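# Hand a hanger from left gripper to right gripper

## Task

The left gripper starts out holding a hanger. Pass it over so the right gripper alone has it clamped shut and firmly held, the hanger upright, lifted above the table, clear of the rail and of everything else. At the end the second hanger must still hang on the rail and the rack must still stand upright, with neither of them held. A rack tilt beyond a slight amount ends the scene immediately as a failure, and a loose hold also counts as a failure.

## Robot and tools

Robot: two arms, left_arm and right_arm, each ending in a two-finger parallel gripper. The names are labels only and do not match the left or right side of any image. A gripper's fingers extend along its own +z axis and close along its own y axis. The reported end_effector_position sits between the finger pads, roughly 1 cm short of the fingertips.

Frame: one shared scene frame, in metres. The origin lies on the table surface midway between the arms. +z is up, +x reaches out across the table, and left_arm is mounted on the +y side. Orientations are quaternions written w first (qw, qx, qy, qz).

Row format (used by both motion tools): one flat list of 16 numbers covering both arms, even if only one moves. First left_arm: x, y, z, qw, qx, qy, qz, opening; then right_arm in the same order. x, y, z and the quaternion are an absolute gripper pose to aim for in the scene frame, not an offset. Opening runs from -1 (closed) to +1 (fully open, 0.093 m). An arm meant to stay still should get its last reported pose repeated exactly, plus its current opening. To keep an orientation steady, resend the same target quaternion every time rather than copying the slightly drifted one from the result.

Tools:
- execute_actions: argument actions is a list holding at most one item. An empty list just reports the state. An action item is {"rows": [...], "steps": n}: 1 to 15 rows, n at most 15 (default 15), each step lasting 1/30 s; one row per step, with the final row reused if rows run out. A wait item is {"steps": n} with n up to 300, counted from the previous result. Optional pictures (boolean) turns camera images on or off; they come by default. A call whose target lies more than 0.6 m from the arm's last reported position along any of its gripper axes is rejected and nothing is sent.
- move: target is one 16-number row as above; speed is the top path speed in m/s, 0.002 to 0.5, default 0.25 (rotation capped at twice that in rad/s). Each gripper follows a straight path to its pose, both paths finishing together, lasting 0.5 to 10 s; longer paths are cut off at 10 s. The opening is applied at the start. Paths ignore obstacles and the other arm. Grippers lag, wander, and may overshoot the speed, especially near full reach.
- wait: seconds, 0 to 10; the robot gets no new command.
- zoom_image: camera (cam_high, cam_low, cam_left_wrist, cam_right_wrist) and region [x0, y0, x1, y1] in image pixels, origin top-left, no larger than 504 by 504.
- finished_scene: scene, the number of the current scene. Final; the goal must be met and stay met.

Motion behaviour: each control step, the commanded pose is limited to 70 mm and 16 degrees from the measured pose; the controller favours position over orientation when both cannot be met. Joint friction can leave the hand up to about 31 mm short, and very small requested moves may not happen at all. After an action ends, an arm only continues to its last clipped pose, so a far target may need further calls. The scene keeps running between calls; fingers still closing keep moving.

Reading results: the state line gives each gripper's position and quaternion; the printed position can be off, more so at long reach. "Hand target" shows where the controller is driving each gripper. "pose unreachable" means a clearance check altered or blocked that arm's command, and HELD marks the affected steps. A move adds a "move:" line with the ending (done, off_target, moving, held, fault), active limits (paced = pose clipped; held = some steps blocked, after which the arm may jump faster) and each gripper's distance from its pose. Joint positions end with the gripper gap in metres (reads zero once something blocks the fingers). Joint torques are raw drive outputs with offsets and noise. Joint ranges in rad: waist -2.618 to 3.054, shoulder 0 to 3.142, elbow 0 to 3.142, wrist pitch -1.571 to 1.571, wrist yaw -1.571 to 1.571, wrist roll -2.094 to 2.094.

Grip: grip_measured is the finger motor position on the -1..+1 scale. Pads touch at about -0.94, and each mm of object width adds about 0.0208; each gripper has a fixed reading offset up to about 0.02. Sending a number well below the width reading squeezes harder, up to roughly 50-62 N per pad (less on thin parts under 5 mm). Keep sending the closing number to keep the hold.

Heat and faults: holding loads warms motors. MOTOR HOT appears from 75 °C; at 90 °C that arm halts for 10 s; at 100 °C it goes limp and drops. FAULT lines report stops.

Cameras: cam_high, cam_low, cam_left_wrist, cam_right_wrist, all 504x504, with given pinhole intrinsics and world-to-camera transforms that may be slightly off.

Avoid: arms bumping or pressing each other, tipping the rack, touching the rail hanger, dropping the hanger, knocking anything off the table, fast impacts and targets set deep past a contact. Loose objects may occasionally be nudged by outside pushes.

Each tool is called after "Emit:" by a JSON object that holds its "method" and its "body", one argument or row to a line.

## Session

Emit:
{"method": "execute_actions", "body": {
  "actions": []
}}

Scene clock: 0.00 s of 4000.00 s.
left_arm: end_effector_position=(+0.2558, -0.0726, +0.4181) grip_measured=-0.792 end_effector_quat_wxyz=(+0.565, +0.207, +0.786, -0.143) | right_arm: end_effector_position=(+0.3883, -0.4211, +0.4010) grip_measured=+1.000 end_effector_quat_wxyz=(+0.703, +0.048, +0.708, -0.048)
Joint positions: left_arm=[-0.915  1.655  1.928 -0.663 -0.562 -0.206  0.007] | right_arm=[ 0.009  1.042  1.048 -0.014 -0.017 -0.001  0.093]
Joint velocities: left_arm=[-0.007  0.007 -0.002  0.022 -0.081 -0.007 -0.001] | right_arm=[-0.012  0.012  0.007 -0.081  0.051  0.066  0.   ]
Joint torques (N m, as the arm reports them, + toward a larger angle): no reading
Motor temperatures (°C, as the motors report them): left_arm=[22 21 22 24 22 23] | right_arm=[21 22 22 25 22 23]
Hand target (left_arm): +0.256, -0.073, +0.419; +0.566, +0.206, +0.785, -0.144
Hand target (right_arm): +0.388, -0.421, +0.401; +0.703, +0.048, +0.708, -0.048
camera_calibration (this result's frames):
cam_left_wrist: T_world_to_cam=[[-0.485979, -0.873604, -0.0253194, 0.0711823], [-0.597576, 0.353288, -0.719785, 0.518416], [0.637751, -0.33467, -0.693736, 0.189692], [0, 0, 0, 1]] pos_world=[0.22341, -0.0574811, 0.506547]

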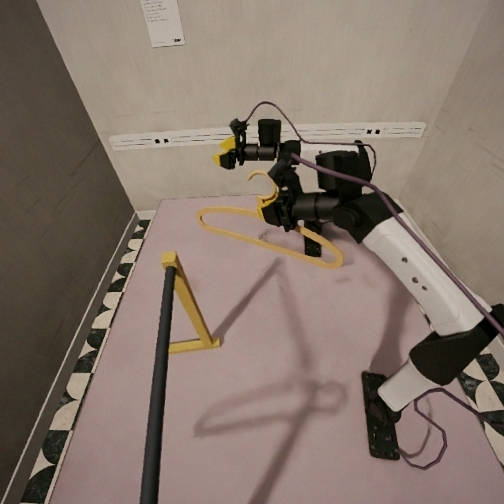

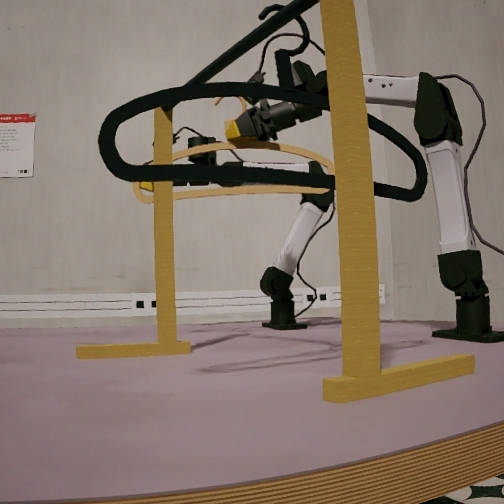

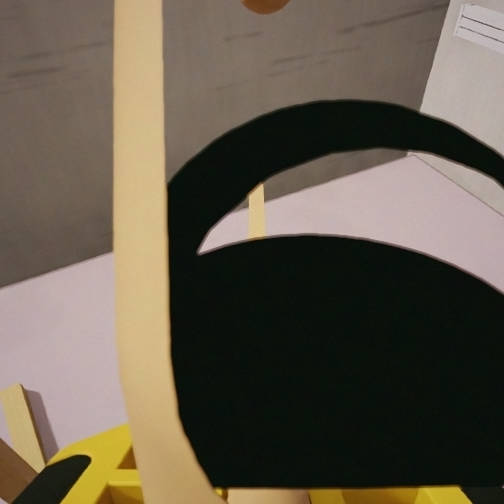

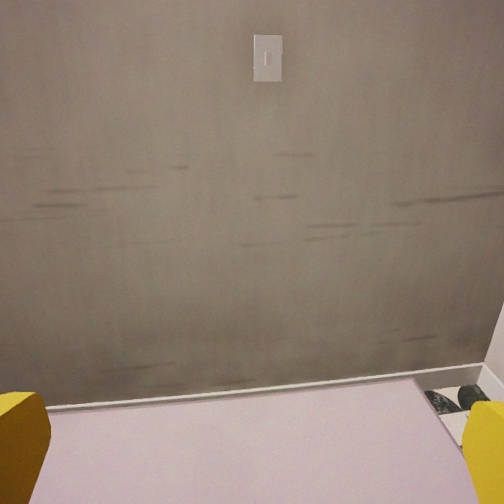

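Emit:
{"method": "move", "body": {
  "target": [0.2,0.02,0.25,0.411,0.576,0.576,-0.411,-1,0.2,-0.1,0.27,0.299,-0.641,0.641,0.299,0.2],
  "speed": 0.15
}}

Emit:
{"method": "move", "body": {
  "target": [0.2,0.02,0.25,0.411,0.576,0.576,-0.411,-1,0.2,-0.055,0.19,0.299,-0.641,0.641,0.299,0.2],
  "speed": 0.06
}}

Emit:
{"method": "zoom_image", "body": {
  "camera": "cam_low",
  "region": [190, 150, 360, 310]
}}

Scene clock: 7.17 s of 4000.00 s.
left_arm: end_effector_position=(+0.1999, +0.0225, +0.2576) grip_measured=-0.942 end_effector_quat_wxyz=(+0.424, +0.571, +0.572, -0.409) | right_arm: end_effector_position=(+0.1957, -0.1085, +0.2739) grip_measured=+0.201 end_effector_quat_wxyz=(-0.311, +0.631, -0.645, -0.297)
Joint positions: left_arm=[-0.282  1.281  0.978 -0.296  0.998  0.538  0.   ] | right_arm=[ 0.798  1.221  1.292 -0.989 -0.655 -0.685  0.055]
Joint velocities: left_arm=[ 0.002  0.002  0.007 -0.007  0.051 -0.051  0.   ] | right_arm=[-0.012  0.012 -0.007 -0.066  0.066 -0.139 -0.001]
Joint torques (N m, as the arm reports them, + toward a larger angle): left_arm=[ 0.34 -4.74  6.87  1.89  0.66  0.  ] | right_arm=[ 0.68 -1.84  8.45  1.5  -0.5  -0.14]
Motor temperatures (°C, as the motors report them): left_arm=[22 22 23 26 22 23] | right_arm=[21 23 23 27 22 23]
Hand target (left_arm): +0.200, +0.024, +0.253; +0.419, +0.571, +0.571, -0.415
Hand target (right_arm): +0.193, -0.105, +0.272; -0.300, +0.637, -0.643, -0.302
Off the commanded pose (left_arm): 0.008 m, 2 deg.
Off the commanded pose (right_arm): 0.010 m, 2 deg.
move: done
camera_calibration (this result's frames):
cam_left_wrist: T_world_to_cam=[[-0.999373, -0.0149761, -0.0320697, 0.208097], [0.0132469, 0.681959, -0.73127, 0.209365], [0.0328218, -0.731237, -0.681333, 0.272462], [0, 0, 0, 1]] pos_world=[0.19625, 0.0595724, 0.345413]
cam_right_wrist: T_world_to_cam=[[0.999991, -0.00224169, 0.00348677, -0.198371], [-0.000526656, -0.903048, -0.429539, 0.0646125], [0.00411161, 0.429534, -0.903041, 0.377259], [0, 0, 0, 1]] pos_world=[0.196852, -0.104142, 0.369126]

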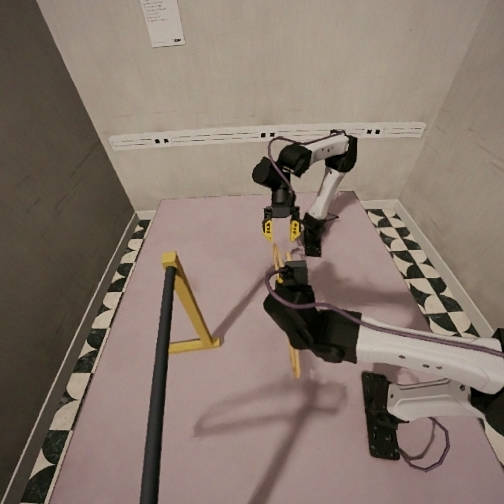

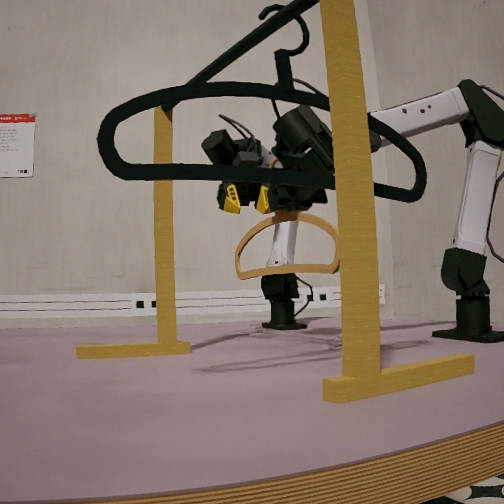

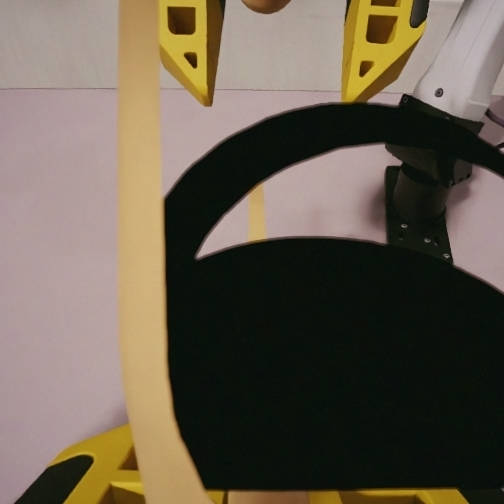

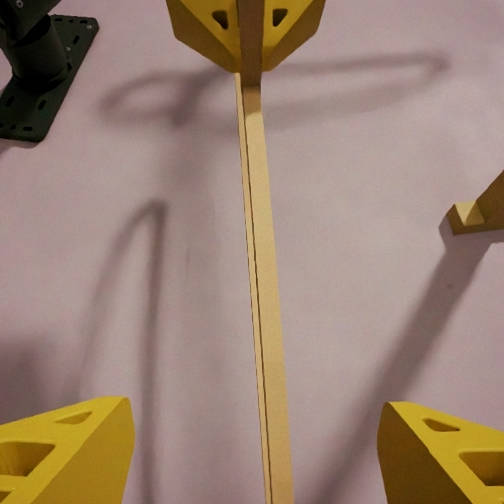

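Scene clock: 9.33 s of 4000.00 s.
left_arm: end_effector_position=(+0.1993, +0.0229, +0.2497) grip_measured=-0.942 end_effector_quat_wxyz=(+0.411, +0.571, +0.580, -0.411) | right_arm: end_effector_position=(+0.2013, -0.0572, +0.2040) grip_measured=+0.201 end_effector_quat_wxyz=(-0.313, +0.641, -0.634, -0.299)
Joint positions: left_arm=[-0.282  1.294  0.978 -0.324  0.997  0.551  0.   ] | right_arm=[ 0.941  1.311  1.056 -0.589 -0.578 -0.58   0.055]
Joint velocities: left_arm=[ 0.002  0.002  0.007 -0.022  0.022 -0.007  0.   ] | right_arm=[-0.002  0.007 -0.017  0.007  0.007 -0.051 -0.001]
Joint torques (N m, as the arm reports them, + toward a larger angle): left_arm=[-0.79 -4.93  8.07  1.86  0.45  0.04] | right_arm=[ 0.71 -3.04  5.86  2.09 -0.27  0.05]
Motor temperatures (°C, as the motors report them): left_arm=[22 22 23 27 22 23] | right_arm=[21 23 24 27 22 23]
Hand target (left_arm): +0.200, +0.020, +0.250; +0.411, +0.575, +0.576, -0.411
Hand target (right_arm): +0.200, -0.056, +0.190; -0.298, +0.642, -0.641, -0.298
Off the commanded pose (left_arm): 0.003 m, 1 deg.
Off the commanded pose (right_arm): 0.014 m, 2 deg.
move: off_target (right_arm)
camera_calibration (this result's frames):
cam_left_wrist: T_world_to_cam=[[-0.999894, -0.0111853, -0.00929531, 0.201584], [-0.00110908, 0.695923, -0.718116, 0.202566], [0.0145011, -0.71803, -0.695862, 0.274384], [0, 0, 0, 1]] pos_world=[0.197809, 0.0583004, 0.338273]
cam_right_wrist: T_world_to_cam=[[0.999551, 0.0252691, 0.0161088, -0.204549], [0.0297538, -0.900857, -0.433094, 0.0756182], [0.00356781, 0.433379, -0.901205, 0.292044], [0, 0, 0, 1]] pos_world=[0.201165, -0.0532757, 0.299236]

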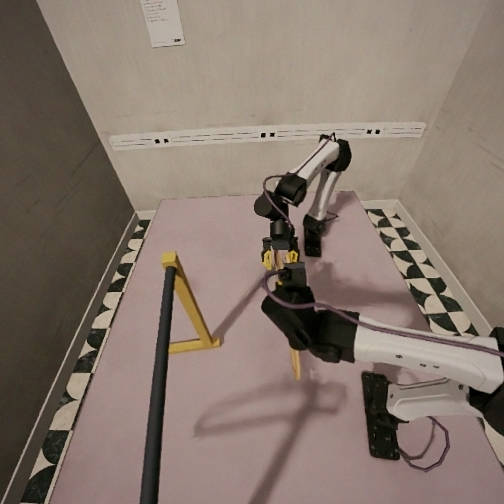

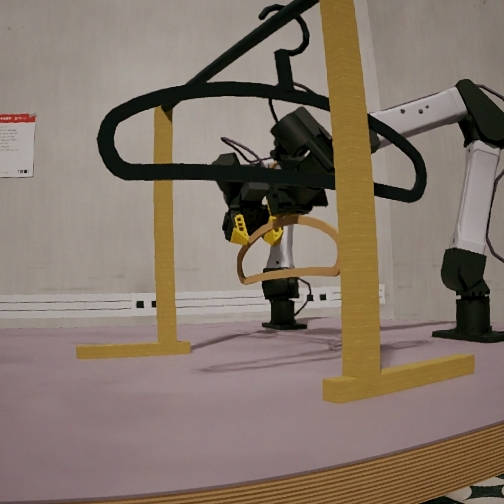

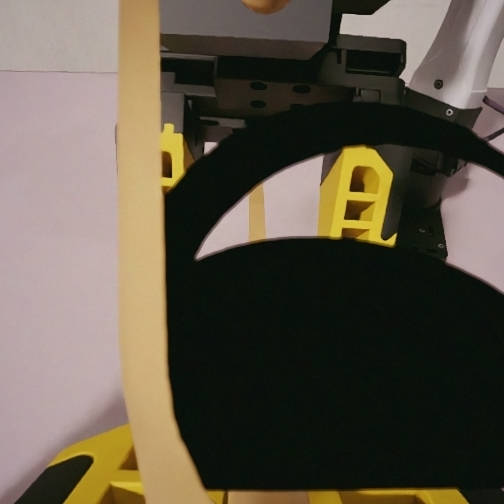

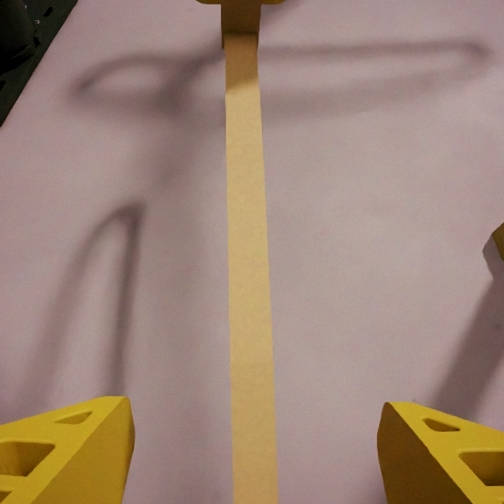

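Region (190, 150, 360, 310) of cam_low's 504x504 image, scaled by 2.965, with more detail than that image has; it fills the top 474 rows of this view, and the rest is white.

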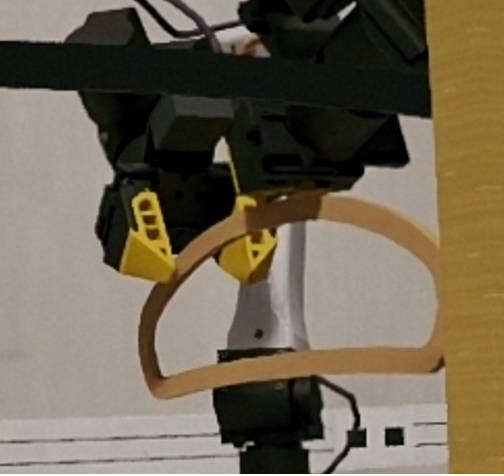

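Emit:
{"method": "move", "body": {
  "target": [0.2,0.02,0.25,0.411,0.576,0.576,-0.411,-1,0.2,-0.055,0.19,0.299,-0.641,0.641,0.299,-1],
  "speed": 0.05
}}

Emit:
{"method": "move", "body": {
  "target": [0.2,0.02,0.25,0.411,0.576,0.576,-0.411,0.3,0.2,-0.055,0.19,0.299,-0.641,0.641,0.299,-1]
}}

Emit:
{"method": "move", "body": {
  "target": [0.19,0.13,0.33,0.411,0.576,0.576,-0.411,0.3,0.2,-0.055,0.19,0.299,-0.641,0.641,0.299,-1],
  "speed": 0.1
}}

Scene clock: 10.63 s of 4000.00 s.
left_arm: end_effector_position=(+0.1998, +0.0230, +0.2494) grip_measured=-0.942 end_effector_quat_wxyz=(+0.413, +0.573, +0.578, -0.408) | right_arm: end_effector_position=(+0.2005, -0.0568, +0.2044) grip_measured=-0.959 end_effector_quat_wxyz=(-0.312, +0.642, -0.632, -0.301)
Joint positions: left_arm=[-0.282  1.294  0.978 -0.324  0.993  0.558  0.   ] | right_arm=[ 0.942  1.311  1.056 -0.589 -0.583 -0.581  0.   ]
Joint velocities: left_arm=[-0.002 -0.007 -0.007 -0.022  0.051  0.007  0.   ] | right_arm=[-0.007  0.002  0.022  0.066 -0.007 -0.037  0.   ]
Joint torques (N m, as the arm reports them, + toward a larger angle): left_arm=[-0.82 -4.92  8.02  1.87  0.49 -0.05] | right_arm=[ 0.56 -3.06  5.73  2.15 -0.25  0.07]
Motor temperatures (°C, as the motors report them): left_arm=[22 22 24 27 22 23] | right_arm=[21 23 24 27 22 23]
Hand target (left_arm): +0.200, +0.020, +0.250; +0.411, +0.576, +0.576, -0.411
Hand target (right_arm): +0.200, -0.055, +0.190; -0.299, +0.641, -0.641, -0.299
Off the commanded pose (left_arm): 0.003 m, 1 deg.
Off the commanded pose (right_arm): 0.015 m, 2 deg.
move: off_target (right_arm)
camera_calibration (this result's frames):
cam_left_wrist: T_world_to_cam=[[-0.999797, -0.0113813, -0.0166337, 0.203833], [0.00399188, 0.697129, -0.716934, 0.200976], [0.0197555, -0.716855, -0.696942, 0.273458], [0, 0, 0, 1]] pos_world=[0.197587, 0.0582433, 0.338061]
cam_right_wrist: T_world_to_cam=[[0.999464, 0.0293754, 0.0144547, -0.203195], [0.0327385, -0.899468, -0.435759, 0.0761958], [0.000200897, 0.435999, -0.899947, 0.292799], [0, 0, 0, 1]] pos_world=[0.200533, -0.0531556, 0.299644]

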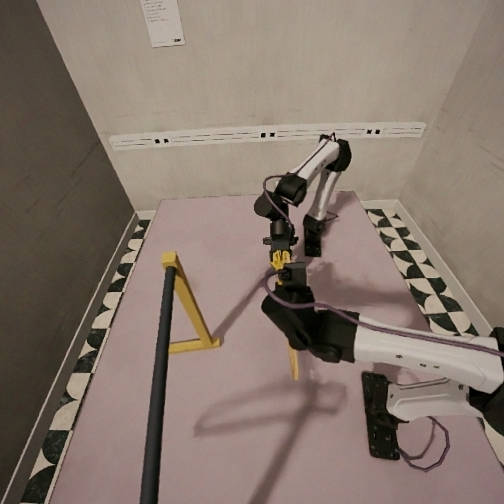

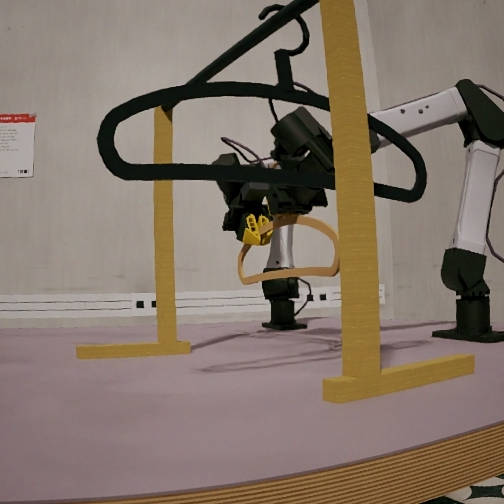

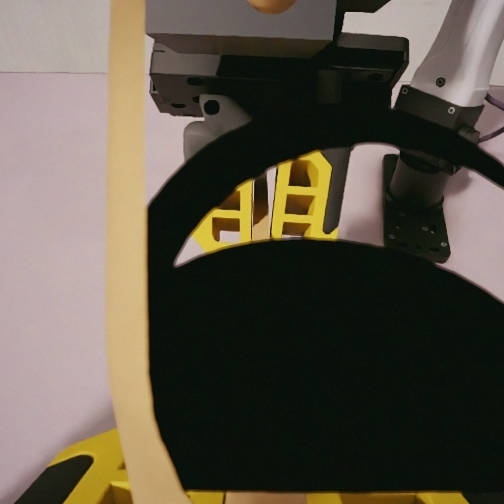

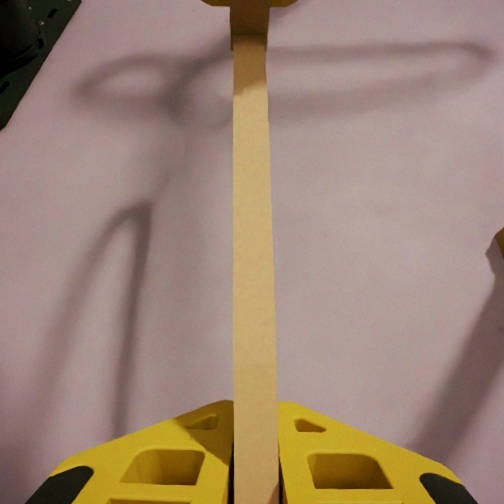

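Scene clock: 11.33 s of 4000.00 s.
left_arm: end_effector_position=(+0.1998, +0.0230, +0.2494) grip_measured=+0.299 end_effector_quat_wxyz=(+0.413, +0.573, +0.578, -0.408) | right_arm: end_effector_position=(+0.2027, -0.0578, +0.2033) grip_measured=-0.959 end_effector_quat_wxyz=(-0.313, +0.640, -0.637, -0.294)
Joint positions: left_arm=[-0.282  1.294  0.978 -0.324  0.993  0.558  0.06 ] | right_arm=[ 0.942  1.311  1.056 -0.589 -0.567 -0.577  0.   ]
Joint velocities: left_arm=[-0.002  0.027  0.017 -0.051 -0.022 -0.095 -0.   ] | right_arm=[-0.017  0.012  0.012 -0.007 -0.007 -0.037  0.   ]
Joint torques (N m, as the arm reports them, + toward a larger angle): left_arm=[-0.86 -4.93  8.02  1.86  0.5  -0.02] | right_arm=[ 0.65 -3.07  5.72  2.16 -0.42  0.02]
Motor temperatures (°C, as the motors report them): left_arm=[22 22 24 27 22 23] | right_arm=[21 23 24 28 22 23]
Hand target (left_arm): +0.200, +0.020, +0.250; +0.411, +0.575, +0.576, -0.411
Hand target (right_arm): +0.200, -0.055, +0.190; -0.299, +0.641, -0.641, -0.299
Off the commanded pose (left_arm): 0.003 m, 1 deg.
Off the commanded pose (right_arm): 0.014 m, 2 deg.
move: off_target (right_arm)
camera_calibration (this result's frames):
cam_left_wrist: T_world_to_cam=[[-0.999797, -0.0113813, -0.0166337, 0.203833], [0.00399188, 0.697129, -0.716934, 0.200976], [0.0197555, -0.716855, -0.696942, 0.273458], [0, 0, 0, 1]] pos_world=[0.197587, 0.0582433, 0.338061]
cam_right_wrist: T_world_to_cam=[[0.999655, 0.017223, 0.0198112, -0.207165], [0.0240466, -0.903508, -0.427895, 0.0747098], [0.01053, 0.428224, -0.903611, 0.290402], [0, 0, 0, 1]] pos_world=[0.202239, -0.0532881, 0.298482]

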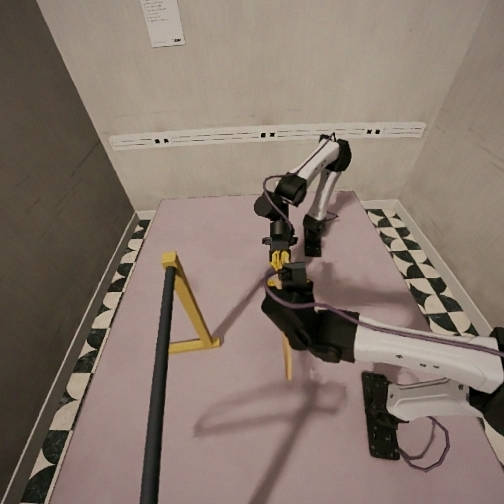

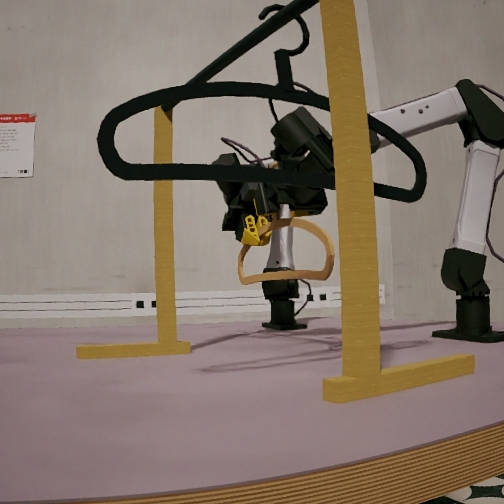

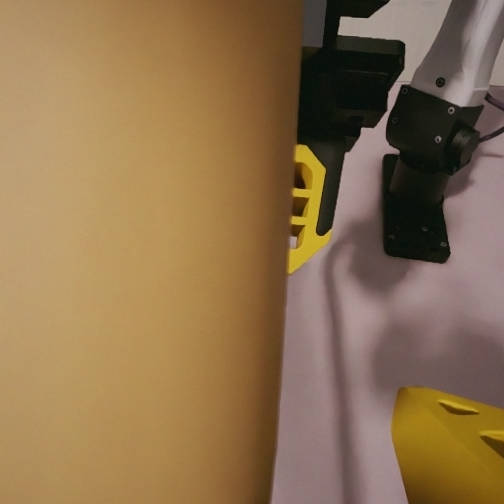

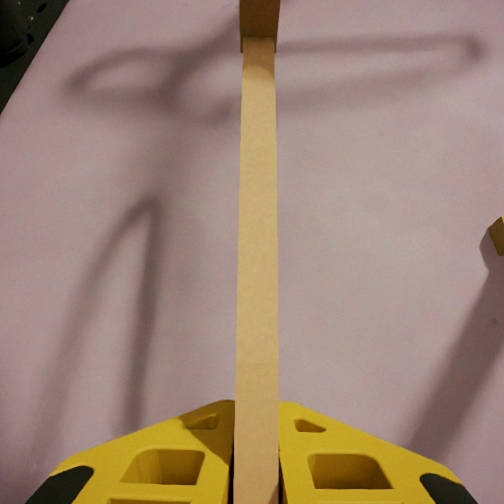

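Scene clock: 13.53 s of 4000.00 s.
left_arm: end_effector_position=(+0.1902, +0.1286, +0.3307) grip_measured=+0.299 end_effector_quat_wxyz=(+0.416, +0.575, +0.575, -0.408) | right_arm: end_effector_position=(+0.2033, -0.0580, +0.2030) grip_measured=-0.959 end_effector_quat_wxyz=(-0.314, +0.640, -0.638, -0.293)
Joint positions: left_arm=[ 0.136  1.38   1.483 -1.488  1.238  1.386  0.06 ] | right_arm=[ 0.942  1.311  1.056 -0.589 -0.563 -0.577  0.   ]
Joint velocities: left_arm=[-0.002 -0.012 -0.007  0.022 -0.051 -0.037  0.   ] | right_arm=[ 0.002 -0.017  0.007 -0.007 -0.037 -0.037  0.   ]
Joint torques (N m, as the arm reports them, + toward a larger angle): left_arm=[ 0.44 -3.88  7.24  0.58  0.85 -0.01] | right_arm=[ 0.56 -3.03  5.77  2.16 -0.46  0.04]
Motor temperatures (°C, as the motors report them): left_arm=[22 22 24 27 22 23] | right_arm=[21 23 24 28 22 23]
Hand target (left_arm): +0.193, +0.130, +0.332; +0.417, +0.571, +0.576, -0.411
Hand target (right_arm): +0.200, -0.055, +0.190; -0.299, +0.641, -0.641, -0.299
Off the commanded pose (left_arm): 0.002 m, 1 deg.
Off the commanded pose (right_arm): 0.014 m, 2 deg.
move: off_target (right_arm)
camera_calibration (this result's frames):
cam_left_wrist: T_world_to_cam=[[-0.999632, -0.00875974, -0.0256649, 0.199425], [0.0124199, 0.693425, -0.720422, 0.185733], [0.0241074, -0.720476, -0.693061, 0.404313], [0, 0, 0, 1]] pos_world=[0.187298, 0.164253, 0.419138]
cam_right_wrist: T_world_to_cam=[[0.999654, 0.0147326, 0.0217799, -0.208243], [0.0226111, -0.904435, -0.426012, 0.0742383], [0.0134222, 0.426357, -0.904455, 0.289735], [0, 0, 0, 1]] pos_world=[0.202604, -0.0533193, 0.298215]

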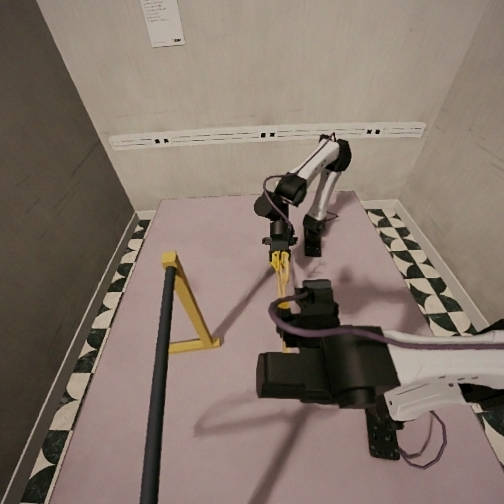

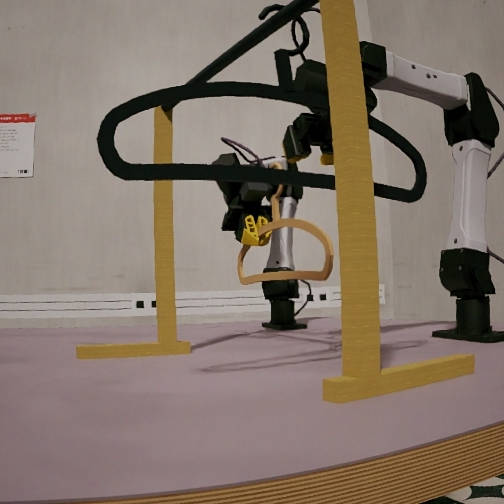

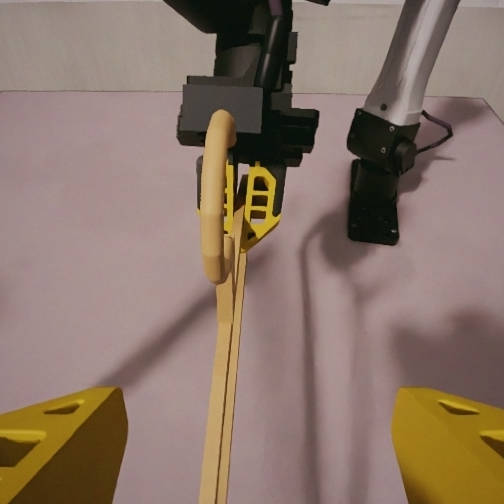

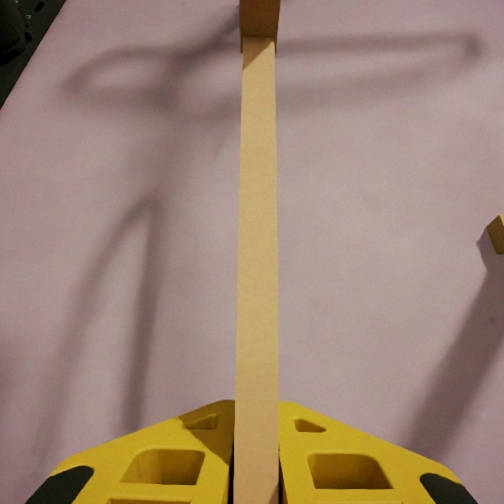

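Emit:
{"method": "finished_scene", "body": {
  "scene": 2
}}

The scene is finished: the task was done.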